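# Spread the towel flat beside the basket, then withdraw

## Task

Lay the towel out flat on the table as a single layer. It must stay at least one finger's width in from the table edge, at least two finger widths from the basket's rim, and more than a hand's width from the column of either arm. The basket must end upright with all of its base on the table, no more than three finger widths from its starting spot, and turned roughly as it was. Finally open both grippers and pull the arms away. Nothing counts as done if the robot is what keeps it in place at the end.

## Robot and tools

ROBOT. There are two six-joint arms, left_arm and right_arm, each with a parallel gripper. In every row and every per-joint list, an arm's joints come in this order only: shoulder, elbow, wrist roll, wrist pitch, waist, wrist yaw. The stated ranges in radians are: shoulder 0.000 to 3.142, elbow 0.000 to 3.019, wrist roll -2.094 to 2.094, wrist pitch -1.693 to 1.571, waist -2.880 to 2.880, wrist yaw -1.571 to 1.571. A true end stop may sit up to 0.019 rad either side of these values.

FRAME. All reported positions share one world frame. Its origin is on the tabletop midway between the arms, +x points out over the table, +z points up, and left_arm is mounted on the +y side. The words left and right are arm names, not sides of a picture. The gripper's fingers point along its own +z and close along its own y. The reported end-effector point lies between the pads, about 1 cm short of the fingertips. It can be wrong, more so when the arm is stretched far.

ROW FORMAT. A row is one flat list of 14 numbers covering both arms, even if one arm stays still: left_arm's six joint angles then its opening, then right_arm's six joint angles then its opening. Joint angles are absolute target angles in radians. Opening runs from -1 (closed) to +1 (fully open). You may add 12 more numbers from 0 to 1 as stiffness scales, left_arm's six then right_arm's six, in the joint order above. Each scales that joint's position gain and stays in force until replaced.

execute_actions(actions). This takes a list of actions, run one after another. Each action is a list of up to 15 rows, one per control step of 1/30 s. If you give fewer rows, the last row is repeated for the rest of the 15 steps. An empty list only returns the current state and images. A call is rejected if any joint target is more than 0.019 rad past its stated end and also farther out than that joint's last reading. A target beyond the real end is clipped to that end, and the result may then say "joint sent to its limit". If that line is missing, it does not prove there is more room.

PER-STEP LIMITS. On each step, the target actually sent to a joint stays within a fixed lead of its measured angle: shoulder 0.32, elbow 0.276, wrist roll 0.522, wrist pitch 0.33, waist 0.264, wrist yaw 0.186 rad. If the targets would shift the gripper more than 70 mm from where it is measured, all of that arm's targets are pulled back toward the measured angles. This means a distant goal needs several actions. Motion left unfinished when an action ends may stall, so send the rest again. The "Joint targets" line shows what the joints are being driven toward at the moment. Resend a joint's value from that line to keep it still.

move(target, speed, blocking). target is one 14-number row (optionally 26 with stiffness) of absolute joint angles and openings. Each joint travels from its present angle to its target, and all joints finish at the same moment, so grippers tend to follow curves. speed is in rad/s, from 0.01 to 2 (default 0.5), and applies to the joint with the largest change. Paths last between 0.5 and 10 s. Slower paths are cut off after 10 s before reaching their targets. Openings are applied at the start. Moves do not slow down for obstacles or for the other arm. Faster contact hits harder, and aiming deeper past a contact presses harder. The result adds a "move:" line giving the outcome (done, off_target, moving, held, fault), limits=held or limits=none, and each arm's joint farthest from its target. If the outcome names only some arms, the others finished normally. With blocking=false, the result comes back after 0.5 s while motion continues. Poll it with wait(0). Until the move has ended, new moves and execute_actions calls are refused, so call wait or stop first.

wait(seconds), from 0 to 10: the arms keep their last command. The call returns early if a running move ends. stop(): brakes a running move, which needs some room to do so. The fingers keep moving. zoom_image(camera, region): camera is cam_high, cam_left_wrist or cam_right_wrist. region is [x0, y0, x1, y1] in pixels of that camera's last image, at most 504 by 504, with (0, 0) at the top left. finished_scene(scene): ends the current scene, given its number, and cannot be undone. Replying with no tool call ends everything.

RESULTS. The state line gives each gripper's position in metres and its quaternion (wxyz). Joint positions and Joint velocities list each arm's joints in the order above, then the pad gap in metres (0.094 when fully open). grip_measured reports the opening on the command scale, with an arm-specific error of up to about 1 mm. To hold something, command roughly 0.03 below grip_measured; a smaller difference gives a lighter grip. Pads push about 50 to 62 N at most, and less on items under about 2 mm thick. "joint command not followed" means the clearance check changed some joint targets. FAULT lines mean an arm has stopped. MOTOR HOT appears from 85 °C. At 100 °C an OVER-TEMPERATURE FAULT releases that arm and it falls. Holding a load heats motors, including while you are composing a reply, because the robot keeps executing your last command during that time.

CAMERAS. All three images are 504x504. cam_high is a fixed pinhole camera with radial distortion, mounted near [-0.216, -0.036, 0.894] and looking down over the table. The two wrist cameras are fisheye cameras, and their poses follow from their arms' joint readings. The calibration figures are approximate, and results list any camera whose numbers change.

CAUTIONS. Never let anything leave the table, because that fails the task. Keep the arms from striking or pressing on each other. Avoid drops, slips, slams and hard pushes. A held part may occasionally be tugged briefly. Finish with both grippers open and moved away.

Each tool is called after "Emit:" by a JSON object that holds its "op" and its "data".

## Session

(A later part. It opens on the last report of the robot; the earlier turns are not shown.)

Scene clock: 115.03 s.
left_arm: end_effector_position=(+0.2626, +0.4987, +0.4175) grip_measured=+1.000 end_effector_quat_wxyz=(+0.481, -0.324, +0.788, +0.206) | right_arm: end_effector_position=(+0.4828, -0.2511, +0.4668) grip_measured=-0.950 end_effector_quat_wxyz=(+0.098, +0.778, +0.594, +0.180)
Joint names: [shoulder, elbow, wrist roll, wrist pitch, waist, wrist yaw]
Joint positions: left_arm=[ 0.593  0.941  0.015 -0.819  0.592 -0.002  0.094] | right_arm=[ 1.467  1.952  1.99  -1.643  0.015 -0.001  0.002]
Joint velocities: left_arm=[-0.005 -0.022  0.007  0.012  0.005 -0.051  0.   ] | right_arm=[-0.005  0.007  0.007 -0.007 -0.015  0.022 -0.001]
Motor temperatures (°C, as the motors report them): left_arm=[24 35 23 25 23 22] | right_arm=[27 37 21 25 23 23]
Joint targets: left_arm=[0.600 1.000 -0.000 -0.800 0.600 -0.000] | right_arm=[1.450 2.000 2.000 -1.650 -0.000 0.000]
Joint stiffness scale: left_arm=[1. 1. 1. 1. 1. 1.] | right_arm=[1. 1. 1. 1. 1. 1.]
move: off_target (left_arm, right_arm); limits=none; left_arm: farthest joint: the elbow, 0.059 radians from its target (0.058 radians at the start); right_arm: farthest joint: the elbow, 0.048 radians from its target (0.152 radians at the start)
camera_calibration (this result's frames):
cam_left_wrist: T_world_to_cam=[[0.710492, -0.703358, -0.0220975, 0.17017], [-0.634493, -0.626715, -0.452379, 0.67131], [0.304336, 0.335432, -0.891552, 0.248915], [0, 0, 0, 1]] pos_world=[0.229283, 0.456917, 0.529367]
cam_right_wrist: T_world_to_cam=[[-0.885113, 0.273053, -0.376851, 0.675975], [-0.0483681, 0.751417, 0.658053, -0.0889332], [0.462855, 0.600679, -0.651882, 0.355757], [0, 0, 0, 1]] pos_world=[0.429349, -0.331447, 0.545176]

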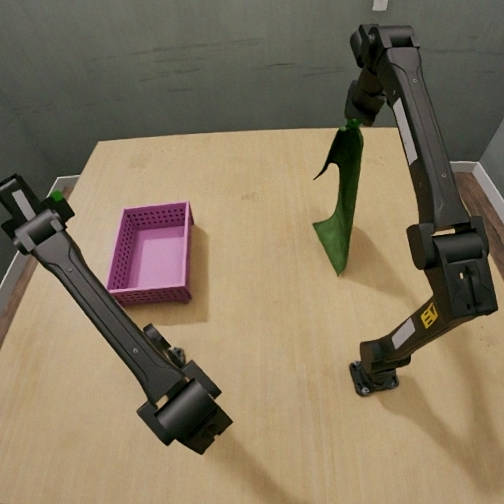

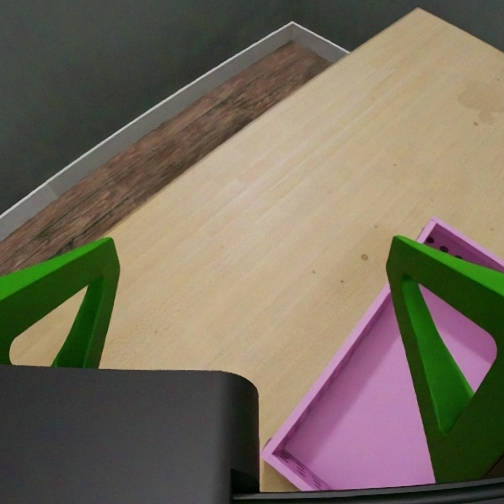

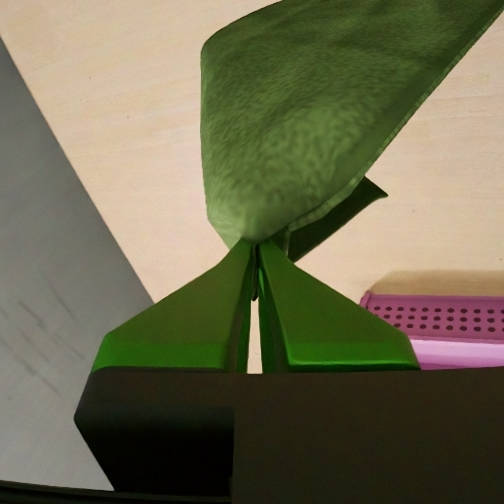

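Emit:
{"op": "move", "data": {"target": [0.6,1.0,0,-0.8,0.6,0,1,1.35,2.05,2.0,-1.65,-0.3,0,-1], "speed": 0.3}}

Emit:
{"op": "move", "data": {"target": [0.6,1.0,0,-0.8,0.6,0,1,1.5,1.95,2.0,-1.65,0.0,0,-1], "speed": 0.4}}

Emit:
{"op": "move", "data": {"target": [0.6,1.0,0,-0.8,0.6,0,1,1.75,1.85,2.0,-1.65,0.3,0,-1], "speed": 0.25}}

Scene clock: 123.37 s.
left_arm: end_effector_position=(+0.2627, +0.4988, +0.4155) grip_measured=+1.000 end_effector_quat_wxyz=(+0.479, -0.324, +0.789, +0.206) | right_arm: end_effector_position=(+0.4443, -0.3942, +0.5373) grip_measured=-0.950 end_effector_quat_wxyz=(+0.171, +0.843, +0.458, +0.224)
Joint names: [shoulder, elbow, wrist roll, wrist pitch, waist, wrist yaw]
Joint positions: left_arm=[ 0.593  0.938  0.015 -0.819  0.592 -0.002  0.094] | right_arm=[ 1.362  2.006  1.991 -1.644 -0.293 -0.001  0.002]
Joint velocities: left_arm=[ 0.005 -0.007  0.051  0.012 -0.005 -0.007  0.   ] | right_arm=[ 0.005 -0.007  0.007 -0.012 -0.005 -0.007  0.001]
Motor temperatures (°C, as the motors report them): left_arm=[24 35 23 25 23 22] | right_arm=[27 38 21 25 23 23]
Joint targets: left_arm=[0.600 1.000 0.000 -0.800 0.600 0.000] | right_arm=[1.350 2.050 2.000 -1.650 -0.300 -0.000]
Joint stiffness scale: left_arm=[1. 1. 1. 1. 1. 1.] | right_arm=[1. 1. 1. 1. 1. 1.]
move: off_target (left_arm, right_arm); limits=none; left_arm: farthest joint: the elbow, 0.062 radians from its target (0.059 radians at the start); right_arm: farthest joint: the elbow, 0.044 radians from its target (0.098 radians at the start)
camera_calibration (this result's frames):
cam_left_wrist: T_world_to_cam=[[0.710439, -0.703412, -0.0220868, 0.170163], [-0.635578, -0.627819, -0.449315, 0.67003], [0.302187, 0.333249, -0.8931, 0.249414], [0, 0, 0, 1]] pos_world=[0.229596, 0.457235, 0.527565]
cam_right_wrist: T_world_to_cam=[[-0.691796, 0.518005, -0.503079, 0.785963], [0.0786888, 0.746627, 0.660573, -0.0893036], [0.717792, 0.417395, -0.557275, 0.269177], [0, 0, 0, 1]] pos_world=[0.357541, -0.45281, 0.604398]

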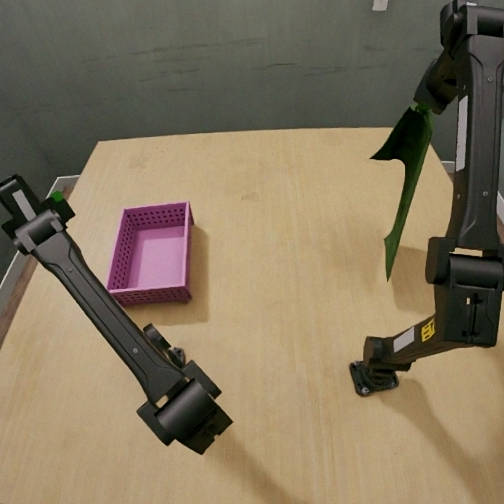

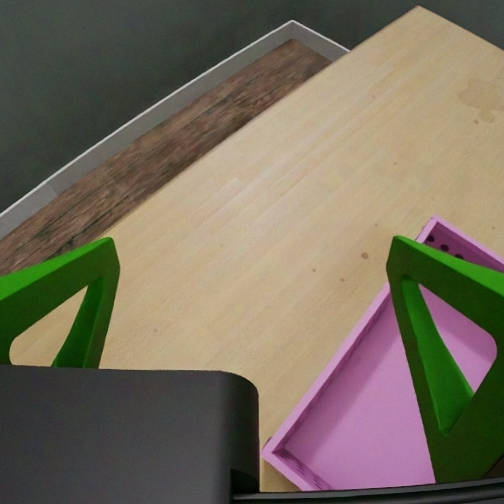

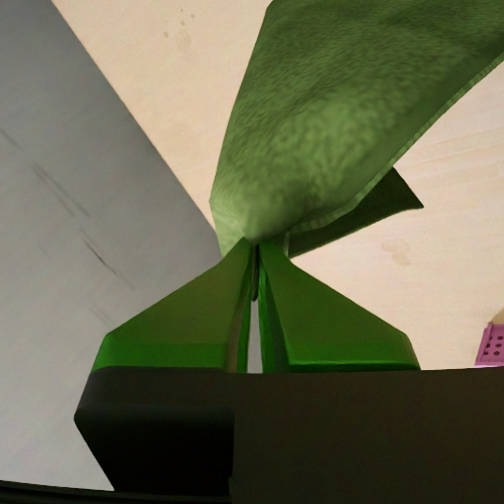

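Scene clock: 124.53 s.
left_arm: end_effector_position=(+0.2626, +0.4987, +0.4177) grip_measured=+1.000 end_effector_quat_wxyz=(+0.481, -0.324, +0.788, +0.206) | right_arm: end_effector_position=(+0.4925, -0.2580, +0.4483) grip_measured=-0.950 end_effector_quat_wxyz=(+0.089, +0.786, +0.589, +0.162)
Joint names: [shoulder, elbow, wrist roll, wrist pitch, waist, wrist yaw]
Joint positions: left_arm=[ 0.593  0.942  0.015 -0.819  0.592 -0.002  0.094] | right_arm=[ 1.496  1.941  1.991 -1.644 -0.002 -0.001  0.002]
Joint velocities: left_arm=[-0.005 -0.012 -0.022 -0.007 -0.005 -0.081  0.   ] | right_arm=[-0.005  0.007 -0.037  0.027 -0.015 -0.066 -0.001]
Motor temperatures (°C, as the motors report them): left_arm=[24 35 23 25 23 22] | right_arm=[26 38 21 25 23 23]
Joint targets: left_arm=[0.600 1.000 -0.000 -0.800 0.600 -0.000] | right_arm=[1.500 1.950 2.000 -1.650 0.000 0.000]
Joint stiffness scale: left_arm=[1. 1. 1. 1. 1. 1.] | right_arm=[1. 1. 1. 1. 1. 1.]
move: off_target (left_arm); limits=none; left_arm: farthest joint: the elbow, 0.058 radians from its target (0.062 radians at the start); right_arm: farthest joint: the elbow, 0.009 radians from its target (0.056 radians at the start)
camera_calibration (this result's frames):
cam_left_wrist: T_world_to_cam=[[0.710498, -0.703352, -0.0220987, 0.170171], [-0.634372, -0.626592, -0.452719, 0.671453], [0.304574, 0.335675, -0.891379, 0.248859], [0, 0, 0, 1]] pos_world=[0.229248, 0.456881, 0.529568]
cam_right_wrist: T_world_to_cam=[[-0.894894, 0.2866, -0.342089, 0.672187], [-0.00838737, 0.755601, 0.654978, -0.0882988], [0.4462, 0.589005, -0.673779, 0.358363], [0, 0, 0, 1]] pos_world=[0.440894, -0.337008, 0.529239]

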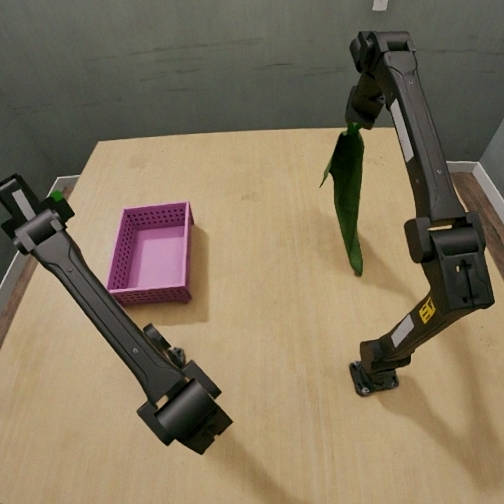

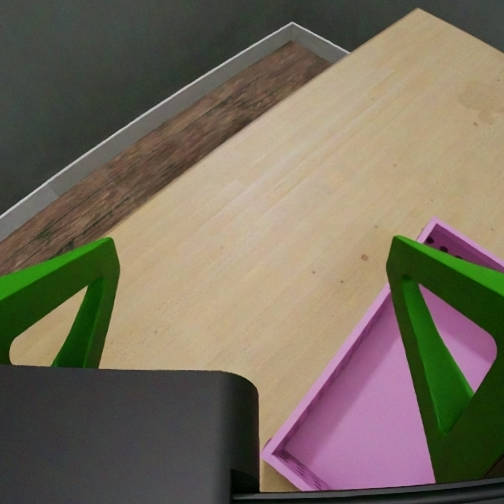

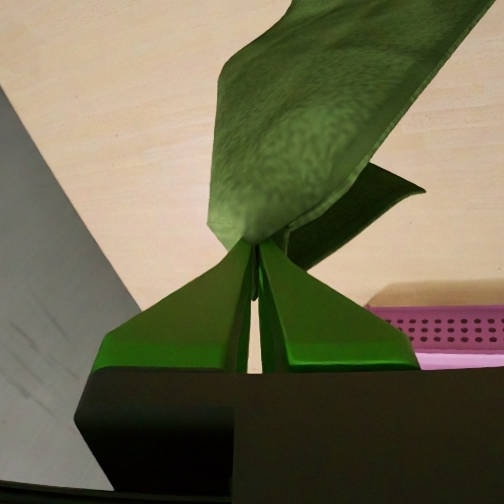

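Scene clock: 126.17 s.
left_arm: end_effector_position=(+0.2627, +0.4988, +0.4157) grip_measured=+1.000 end_effector_quat_wxyz=(+0.479, -0.324, +0.789, +0.206) | right_arm: end_effector_position=(+0.4918, -0.0979, +0.2826) grip_measured=-0.950 end_effector_quat_wxyz=(+0.004, +0.702, +0.712, +0.011)
Joint names: [shoulder, elbow, wrist roll, wrist pitch, waist, wrist yaw]
Joint positions: left_arm=[ 0.593  0.938  0.015 -0.819  0.592 -0.002  0.094] | right_arm=[ 1.745  1.841  1.991 -1.644  0.296 -0.001  0.002]
Joint velocities: left_arm=[-0.005  0.007 -0.022 -0.012 -0.005  0.007  0.   ] | right_arm=[-0.015 -0.017  0.022  0.012  0.005 -0.007 -0.   ]
Motor temperatures (°C, as the motors report them): left_arm=[24 35 23 25 23 22] | right_arm=[26 38 21 25 23 23]
Joint targets: left_arm=[0.600 1.000 0.000 -0.800 0.600 -0.000] | right_arm=[1.750 1.850 2.000 -1.650 0.300 -0.000]
Joint stiffness scale: left_arm=[1. 1. 1. 1. 1. 1.] | right_arm=[1. 1. 1. 1. 1. 1.]
move: off_target (left_arm); limits=none; left_arm: farthest joint: the elbow, 0.062 radians from its target (0.058 radians at the start); right_arm: farthest joint: the elbow, 0.009 radians from its target (0.091 radians at the start)
camera_calibration (this result's frames):
cam_left_wrist: T_world_to_cam=[[0.710445, -0.703406, -0.022088, 0.170164], [-0.635458, -0.627697, -0.449656, 0.670172], [0.302426, 0.333491, -0.892929, 0.249359], [0, 0, 0, 1]] pos_world=[0.229562, 0.4572, 0.527765]
cam_right_wrist: T_world_to_cam=[[-0.999343, -0.0167447, -0.0321368, 0.50301], [-0.0323643, 0.811346, 0.58367, -0.0633742], [0.0163007, 0.584326, -0.811355, 0.402584], [0, 0, 0, 1]] pos_world=[0.494067, -0.175399, 0.379794]

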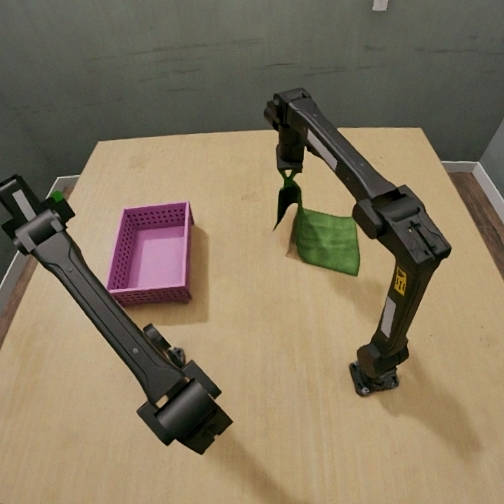

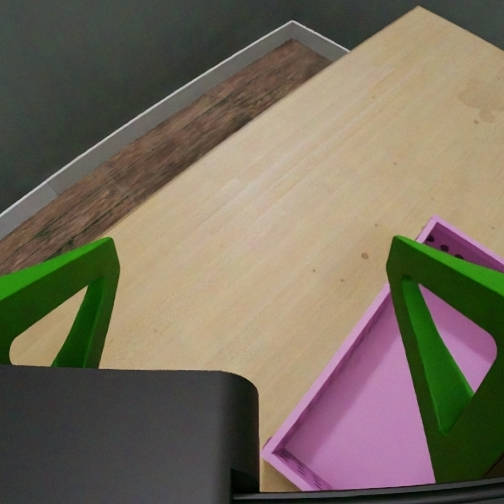

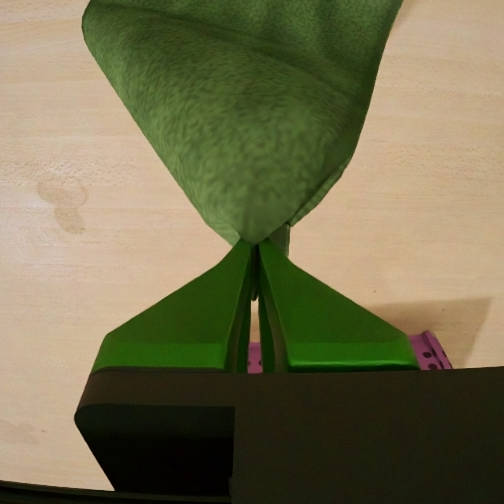

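Emit:
{"op": "move", "data": {"target": [0.6,1.0,0,-0.8,0.6,0,1,2.03,1.8,2.0,-1.35,0.47,0,-1], "speed": 0.15}}

Emit:
{"op": "move", "data": {"target": [0.6,1.0,0,-0.8,0.6,0,1,2.03,1.8,2.0,-1.35,0.47,0,0.2]}}

Emit:
{"op": "move", "data": {"target": [0.6,1.0,0,-0.8,0.6,0,1,1.3,1.5,1,-1.5,0.47,0,0.2]}}

Emit:
{"op": "move", "data": {"target": [0.6,1.0,0,-0.8,0.6,0,1,0.8,0.9,0,-1.5,-0.4,0,0.2], "speed": 0.8}}

Scene clock: 132.93 s.
left_arm: end_effector_position=(+0.2626, +0.4987, +0.4179) grip_measured=+1.000 end_effector_quat_wxyz=(+0.481, -0.324, +0.788, +0.207) | right_arm: end_effector_position=(+0.5117, +0.0210, +0.1149) grip_measured=-0.950 end_effector_quat_wxyz=(-0.002, +0.643, +0.766, -0.004)
Joint names: [shoulder, elbow, wrist roll, wrist pitch, waist, wrist yaw]
Joint positions: left_arm=[ 0.593  0.942  0.015 -0.819  0.592 -0.002  0.094] | right_arm=[ 2.014  1.795  1.992 -1.361  0.458 -0.001  0.002]
Joint velocities: left_arm=[-0.005 -0.007 -0.007 -0.017 -0.005  0.037  0.   ] | right_arm=[ 0.005  0.007  0.022 -0.017 -0.015 -0.022  0.001]
Motor temperatures (°C, as the motors report them): left_arm=[24 35 23 25 23 22] | right_arm=[27 37 21 25 23 23]
Joint targets: left_arm=[0.600 1.000 0.000 -0.800 0.600 -0.000] | right_arm=[2.030 1.800 2.000 -1.350 0.470 -0.000]
Joint stiffness scale: left_arm=[1. 1. 1. 1. 1. 1.] | right_arm=[1. 1. 1. 1. 1. 1.]
move: off_target (left_arm); limits=none; left_arm: farthest joint: the elbow, 0.058 radians from its target (0.062 radians at the start); right_arm: farthest joint: the shoulder, 0.016 radians from its target (0.285 radians at the start)
camera_calibration (this result's frames):
cam_left_wrist: T_world_to_cam=[[0.710504, -0.703346, -0.0220999, 0.170172], [-0.63425, -0.626469, -0.453059, 0.671595], [0.304813, 0.335917, -0.891206, 0.248803], [0, 0, 0, 1]] pos_world=[0.229213, 0.456846, 0.529768]
cam_right_wrist: T_world_to_cam=[[-0.984134, -0.1774, -0.00319316, 0.511831], [-0.147129, 0.80588, 0.573507, -0.00126718], [-0.0991669, 0.564877, -0.819194, 0.257106], [0, 0, 0, 1]] pos_world=[0.52902, -0.053413, 0.212981]

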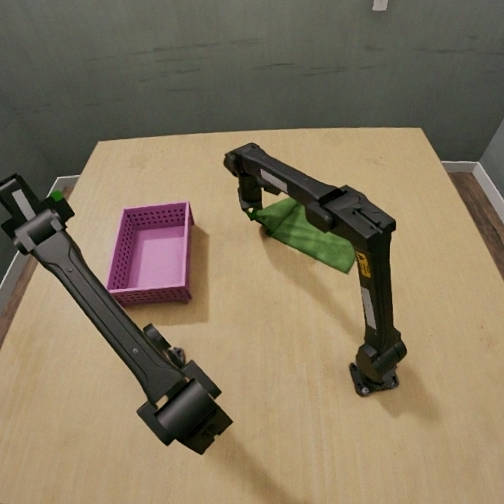

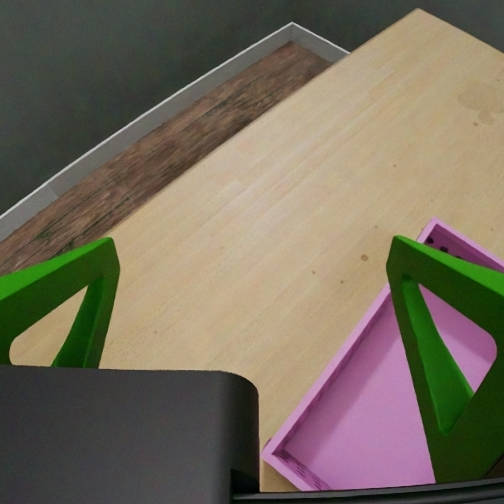

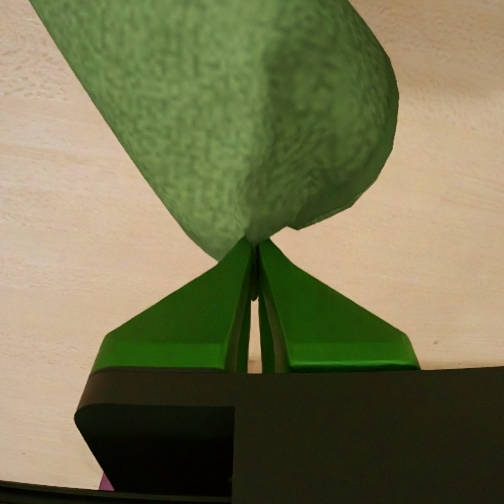

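Scene clock: 133.63 s.
left_arm: end_effector_position=(+0.2627, +0.4987, +0.4164) grip_measured=+1.000 end_effector_quat_wxyz=(+0.480, -0.324, +0.789, +0.206) | right_arm: end_effector_position=(+0.5115, +0.0209, +0.1146) grip_measured=+0.198 end_effector_quat_wxyz=(-0.002, +0.643, +0.766, -0.004)
Joint names: [shoulder, elbow, wrist roll, wrist pitch, waist, wrist yaw]
Joint positions: left_arm=[ 0.593  0.94   0.015 -0.819  0.592 -0.002  0.094] | right_arm=[ 2.014  1.794  1.992 -1.361  0.458 -0.001  0.056]
Joint velocities: left_arm=[-0.005 -0.002  0.037 -0.012 -0.015  0.007  0.   ] | right_arm=[-0.005  0.002 -0.139 -0.012 -0.015 -0.037 -0.001]
Motor temperatures (°C, as the motors report them): left_arm=[24 35 23 25 23 22] | right_arm=[27 37 21 25 23 23]
Joint targets: left_arm=[0.600 1.000 -0.000 -0.800 0.600 0.000] | right_arm=[2.030 1.800 2.000 -1.350 0.470 0.000]
Joint stiffness scale: left_arm=[1. 1. 1. 1. 1. 1.] | right_arm=[1. 1. 1. 1. 1. 1.]
move: off_target (left_arm); limits=none; left_arm: farthest joint: the elbow, 0.060 radians from its target (0.058 radians at the start); right_arm: farthest joint: the shoulder, 0.016 radians from its target (0.016 radians at the start)
camera_calibration (this result's frames):
cam_left_wrist: T_world_to_cam=[[0.710462, -0.703388, -0.0220916, 0.170166], [-0.635097, -0.627329, -0.450677, 0.670599], [0.303143, 0.33422, -0.892414, 0.249193], [0, 0, 0, 1]] pos_world=[0.229458, 0.457094, 0.528366]
cam_right_wrist: T_world_to_cam=[[-0.984135, -0.177401, -0.00249575, 0.511522], [-0.146767, 0.806126, 0.573255, -0.00118355], [-0.0996842, 0.564527, -0.819373, 0.257225], [0, 0, 0, 1]] pos_world=[0.528875, -0.0535118, 0.212719]

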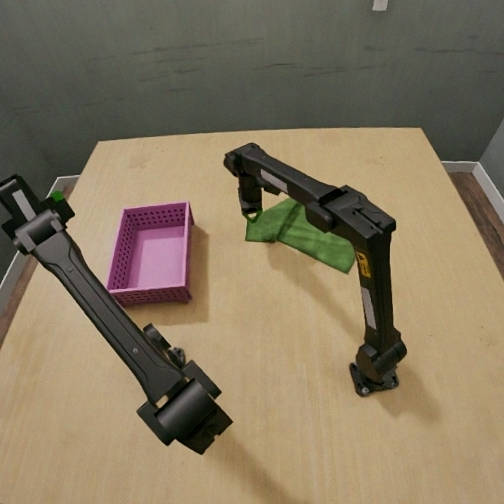

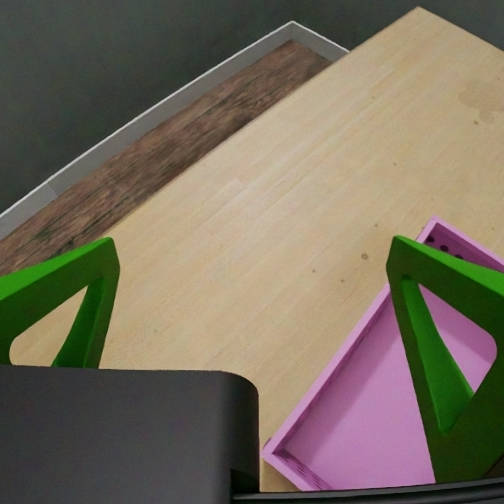

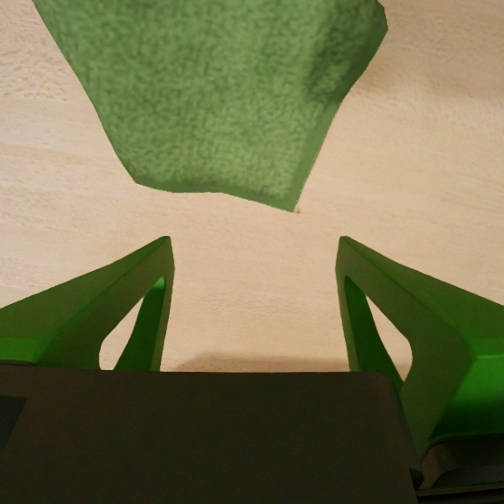

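Scene clock: 136.40 s.
left_arm: end_effector_position=(+0.2626, +0.4987, +0.4177) grip_measured=+1.000 end_effector_quat_wxyz=(+0.481, -0.324, +0.788, +0.206) | right_arm: end_effector_position=(+0.3558, -0.0848, +0.3512) grip_measured=+0.198 end_effector_quat_wxyz=(+0.095, +0.204, +0.969, +0.099)
Joint names: [shoulder, elbow, wrist roll, wrist pitch, waist, wrist yaw]
Joint positions: left_arm=[ 0.593  0.942  0.015 -0.819  0.592 -0.002  0.094] | right_arm=[ 1.302  1.497  1.01  -1.493  0.458 -0.001  0.056]
Joint velocities: left_arm=[-0.015  0.007  0.037 -0.007  0.005  0.066  0.   ] | right_arm=[-0.005 -0.007  0.007  0.007 -0.005 -0.007  0.   ]
Motor temperatures (°C, as the motors report them): left_arm=[24 35 23 25 23 22] | right_arm=[27 37 21 25 23 23]
Joint targets: left_arm=[0.600 1.000 -0.000 -0.800 0.600 0.000] | right_arm=[1.300 1.500 1.000 -1.500 0.470 -0.000]
Joint stiffness scale: left_arm=[1. 1. 1. 1. 1. 1.] | right_arm=[1. 1. 1. 1. 1. 1.]
move: off_target (left_arm); limits=none; left_arm: farthest joint: the elbow, 0.058 radians from its target (0.060 radians at the start); right_arm: farthest joint: the waist, 0.012 radians from its target (0.012 radians at the start)
camera_calibration (this result's frames):
cam_left_wrist: T_world_to_cam=[[0.710498, -0.703352, -0.0220987, 0.170171], [-0.634372, -0.626592, -0.452719, 0.671453], [0.304574, 0.335675, -0.891379, 0.248859], [0, 0, 0, 1]] pos_world=[0.229248, 0.456881, 0.529568]
cam_right_wrist: T_world_to_cam=[[-0.371103, -0.897077, -0.239866, 0.144375], [-0.867146, 0.242382, 0.435096, 0.182498], [-0.332175, 0.369464, -0.867846, 0.578379], [0, 0, 0, 1]] pos_world=[0.403953, -0.12841, 0.457171]

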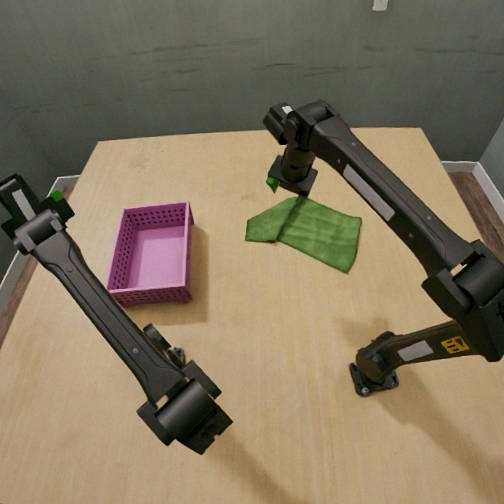

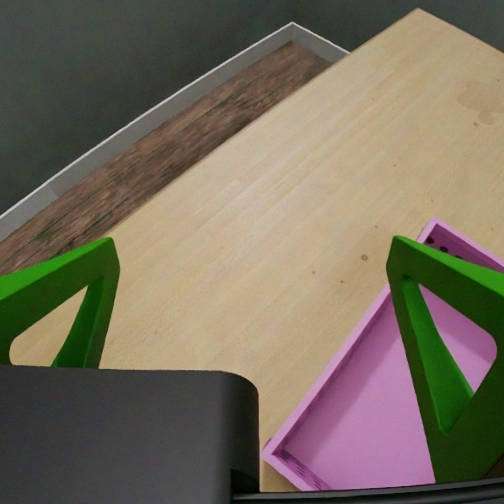

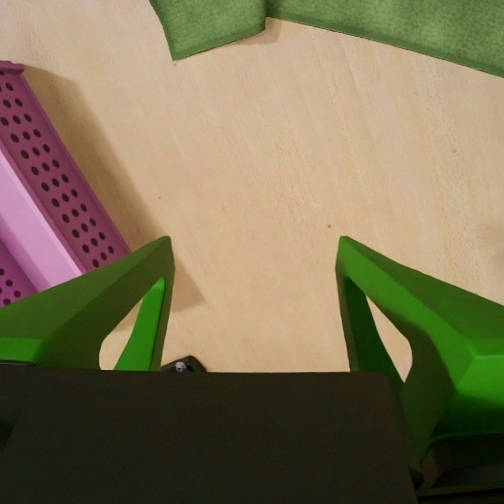

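Scene clock: 138.53 s.
left_arm: end_effector_position=(+0.2626, +0.4987, +0.4175) grip_measured=+1.000 end_effector_quat_wxyz=(+0.481, -0.324, +0.788, +0.206) | right_arm: end_effector_position=(+0.2231, -0.3826, +0.2423) grip_measured=+0.198 end_effector_quat_wxyz=(+0.082, +0.132, +0.988, -0.010)
Joint names: [shoulder, elbow, wrist roll, wrist pitch, waist, wrist yaw]
Joint positions: left_arm=[ 0.593  0.941  0.015 -0.819  0.592 -0.002  0.094] | right_arm=[ 0.805  0.895  0.01  -1.496 -0.392 -0.001  0.056]
Joint velocities: left_arm=[-0.015 -0.002 -0.095 -0.022  0.005 -0.007  0.   ] | right_arm=[-0.005  0.007  0.037  0.002 -0.015 -0.007  0.   ]
Motor temperatures (°C, as the motors report them): left_arm=[24 35 23 25 23 22] | right_arm=[26 37 21 25 23 23]
Joint targets: left_arm=[0.600 1.000 0.000 -0.800 0.600 -0.000] | right_arm=[0.800 0.900 -0.000 -1.500 -0.400 -0.000]
Joint stiffness scale: left_arm=[1. 1. 1. 1. 1. 1.] | right_arm=[1. 1. 1. 1. 1. 1.]
move: off_target (left_arm); limits=none; left_arm: farthest joint: the elbow, 0.059 radians from its target (0.058 radians at the start); right_arm: farthest joint: the wrist roll, 0.010 radians from its target (1.010 radians at the start)
camera_calibration (this result's frames):
cam_left_wrist: T_world_to_cam=[[0.710492, -0.703358, -0.0220975, 0.17017], [-0.634493, -0.626715, -0.452379, 0.67131], [0.304336, 0.335432, -0.891552, 0.248915], [0, 0, 0, 1]] pos_world=[0.229283, 0.456917, 0.529367]
cam_right_wrist: T_world_to_cam=[[-0.256769, -0.966385, -0.0130402, -0.305179], [-0.872287, 0.225915, 0.43368, 0.182234], [-0.416156, 0.12273, -0.900973, 0.482187], [0, 0, 0, 1]] pos_world=[0.281265, -0.395269, 0.351427]

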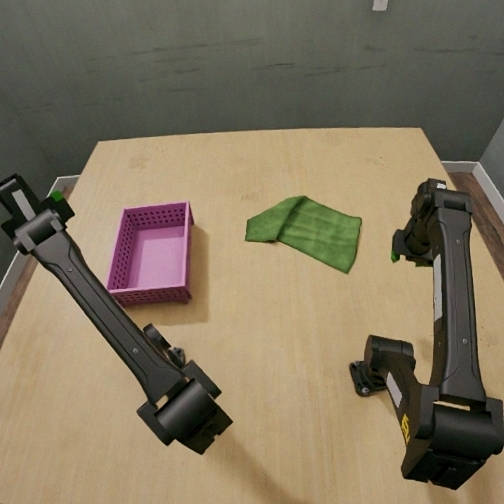

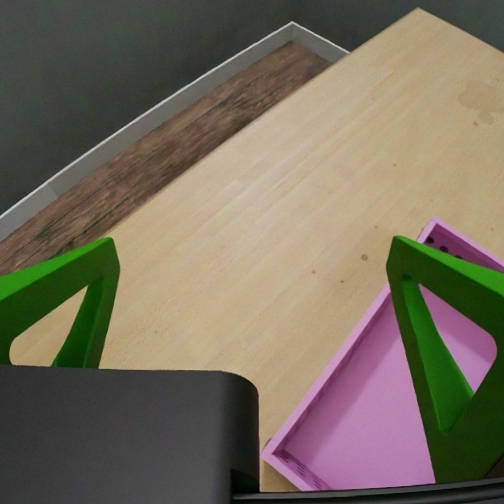

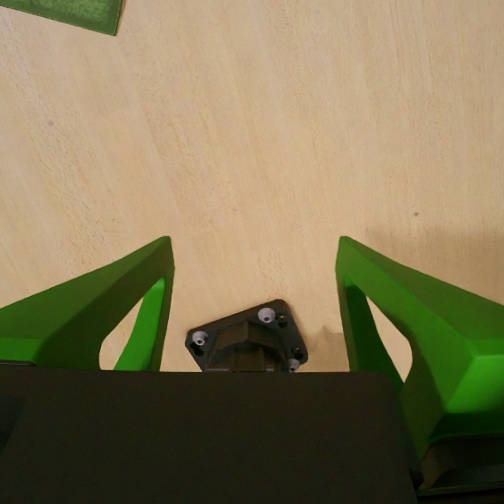

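Emit:
{"op": "move", "data": {"target": [0.6,1.0,0,-0.8,0.6,0,1,1.97,1.66,0,-1.25,0.465,0,0.2], "speed": 0.8}}

Emit:
{"op": "move", "data": {"target": [0.6,1.0,0,-0.8,0.6,0,1,2.12,1.64,0,-1.14,0.465,0,0.2], "speed": 0.2}}

Scene clock: 147.17 s.
left_arm: end_effector_position=(+0.2626, +0.4987, +0.4177) grip_measured=+1.000 end_effector_quat_wxyz=(+0.481, -0.324, +0.788, +0.206) | right_arm: end_effector_position=(+0.4749, +0.0102, +0.0715) grip_measured=+0.198 end_effector_quat_wxyz=(-0.022, -0.299, +0.954, -0.007)
Joint names: [shoulder, elbow, wrist roll, wrist pitch, waist, wrist yaw]
Joint positions: left_arm=[ 0.593  0.942  0.015 -0.819  0.592 -0.002  0.094] | right_arm=[ 1.976  1.615  0.009 -1.255  0.479 -0.001  0.056]
Joint velocities: left_arm=[ 0.005  0.012 -0.007  0.012 -0.005  0.022  0.   ] | right_arm=[-0.005 -0.032 -0.051 -0.002 -0.015  0.051 -0.   ]
Motor temperatures (°C, as the motors report them): left_arm=[24 36 23 25 23 22] | right_arm=[26 37 21 25 23 23]
Joint targets: left_arm=[0.600 1.000 -0.000 -0.800 0.600 0.000] | right_arm=[1.970 1.660 0.000 -1.250 0.465 -0.000]
Joint stiffness scale: left_arm=[1. 1. 1. 1. 1. 1.] | right_arm=[1. 1. 1. 1. 1. 1.]
move: off_target (left_arm, right_arm); limits=none; left_arm: farthest joint: the elbow, 0.058 radians from its target (0.059 radians at the start); right_arm: farthest joint: the elbow, 0.045 radians from its target (0.765 radians at the start)
camera_calibration (this result's frames):
cam_left_wrist: T_world_to_cam=[[0.710498, -0.703352, -0.0220987, 0.170171], [-0.634372, -0.626592, -0.452719, 0.671453], [0.304574, 0.335675, -0.891379, 0.248859], [0, 0, 0, 1]] pos_world=[0.229248, 0.456881, 0.529568]
cam_right_wrist: T_world_to_cam=[[0.572929, -0.81952, -0.0118054, -0.258747], [-0.644105, -0.45911, 0.611839, 0.273094], [-0.506834, -0.342936, -0.790895, 0.4248], [0, 0, 0, 1]] pos_world=[0.539448, 0.0590117, 0.165828]

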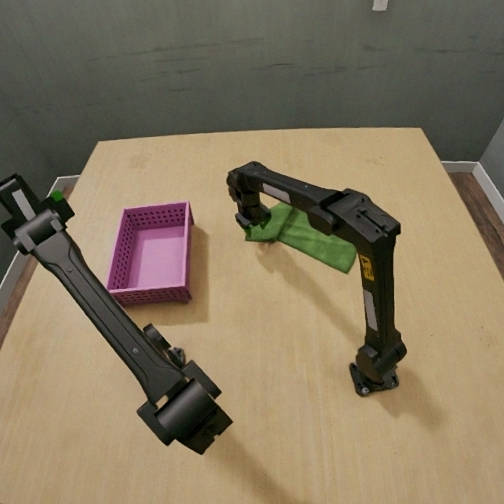

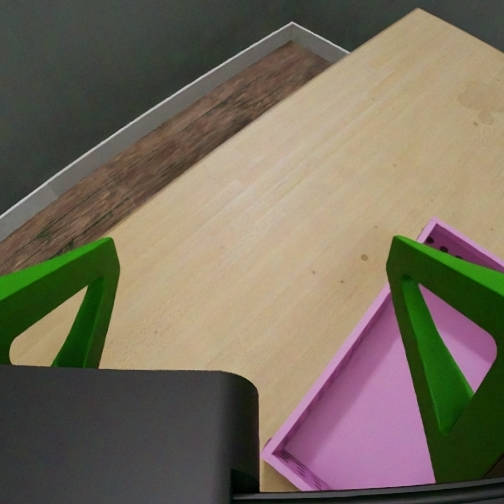

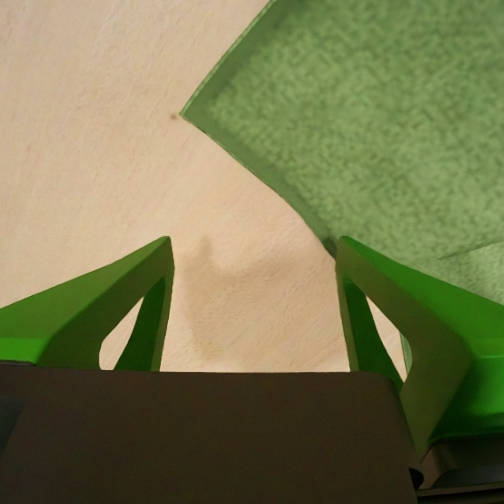

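Scene clock: 148.20 s.
left_arm: end_effector_position=(+0.2627, +0.4987, +0.4166) grip_measured=+1.000 end_effector_quat_wxyz=(+0.480, -0.324, +0.789, +0.206) | right_arm: end_effector_position=(+0.4897, +0.0198, +0.0181) grip_measured=+0.198 end_effector_quat_wxyz=(-0.018, -0.299, +0.954, -0.008)
Joint names: [shoulder, elbow, wrist roll, wrist pitch, waist, wrist yaw]
Joint positions: left_arm=[ 0.593  0.94   0.015 -0.819  0.592 -0.002  0.094] | right_arm=[ 2.072  1.621  0.009 -1.159  0.479  0.003  0.056]
Joint velocities: left_arm=[-0.005  0.007 -0.037  0.017 -0.005  0.022  0.   ] | right_arm=[-0.005  0.012  0.037 -0.007 -0.005  0.022 -0.002]
Motor temperatures (°C, as the motors report them): left_arm=[24 36 23 25 23 22] | right_arm=[26 37 21 25 23 23]
Joint targets: left_arm=[0.600 1.000 -0.000 -0.800 0.600 -0.000] | right_arm=[2.120 1.640 0.000 -1.140 0.465 -0.000]
Joint stiffness scale: left_arm=[1. 1. 1. 1. 1. 1.] | right_arm=[1. 1. 1. 1. 1. 1.]
move: off_target (left_arm, right_arm); limits=none; left_arm: farthest joint: the elbow, 0.060 radians from its target (0.058 radians at the start); right_arm: farthest joint: the shoulder, 0.048 radians from its target (0.144 radians at the start)
camera_calibration (this result's frames):
cam_left_wrist: T_world_to_cam=[[0.710468, -0.703382, -0.0220928, 0.170167], [-0.634976, -0.627207, -0.451018, 0.670742], [0.303381, 0.334462, -0.892241, 0.249137], [0, 0, 0, 1]] pos_world=[0.229423, 0.457059, 0.528566]
cam_right_wrist: T_world_to_cam=[[0.573145, -0.819418, -0.00764879, -0.260175], [-0.648537, -0.459288, 0.607005, 0.321991], [-0.500904, -0.342941, -0.794661, 0.390587], [0, 0, 0, 1]] pos_world=[0.553588, 0.0686425, 0.112944]

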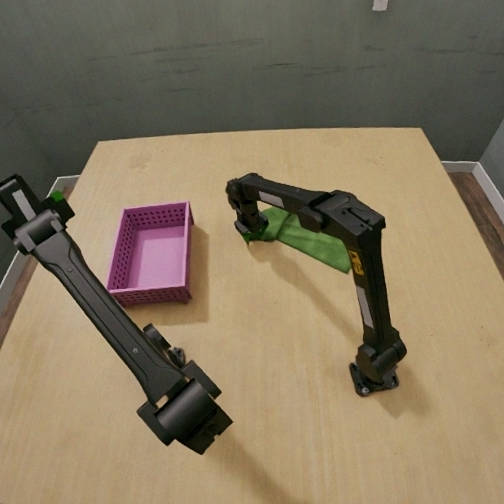

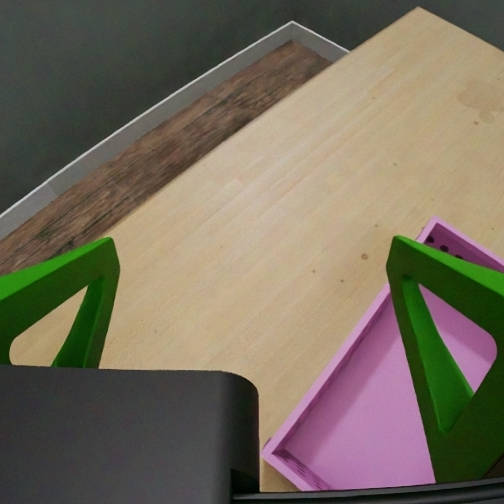

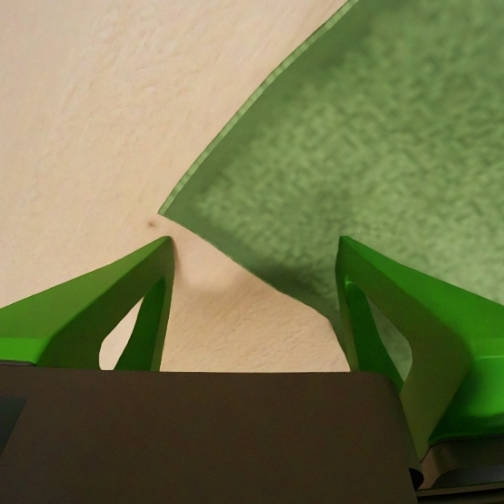

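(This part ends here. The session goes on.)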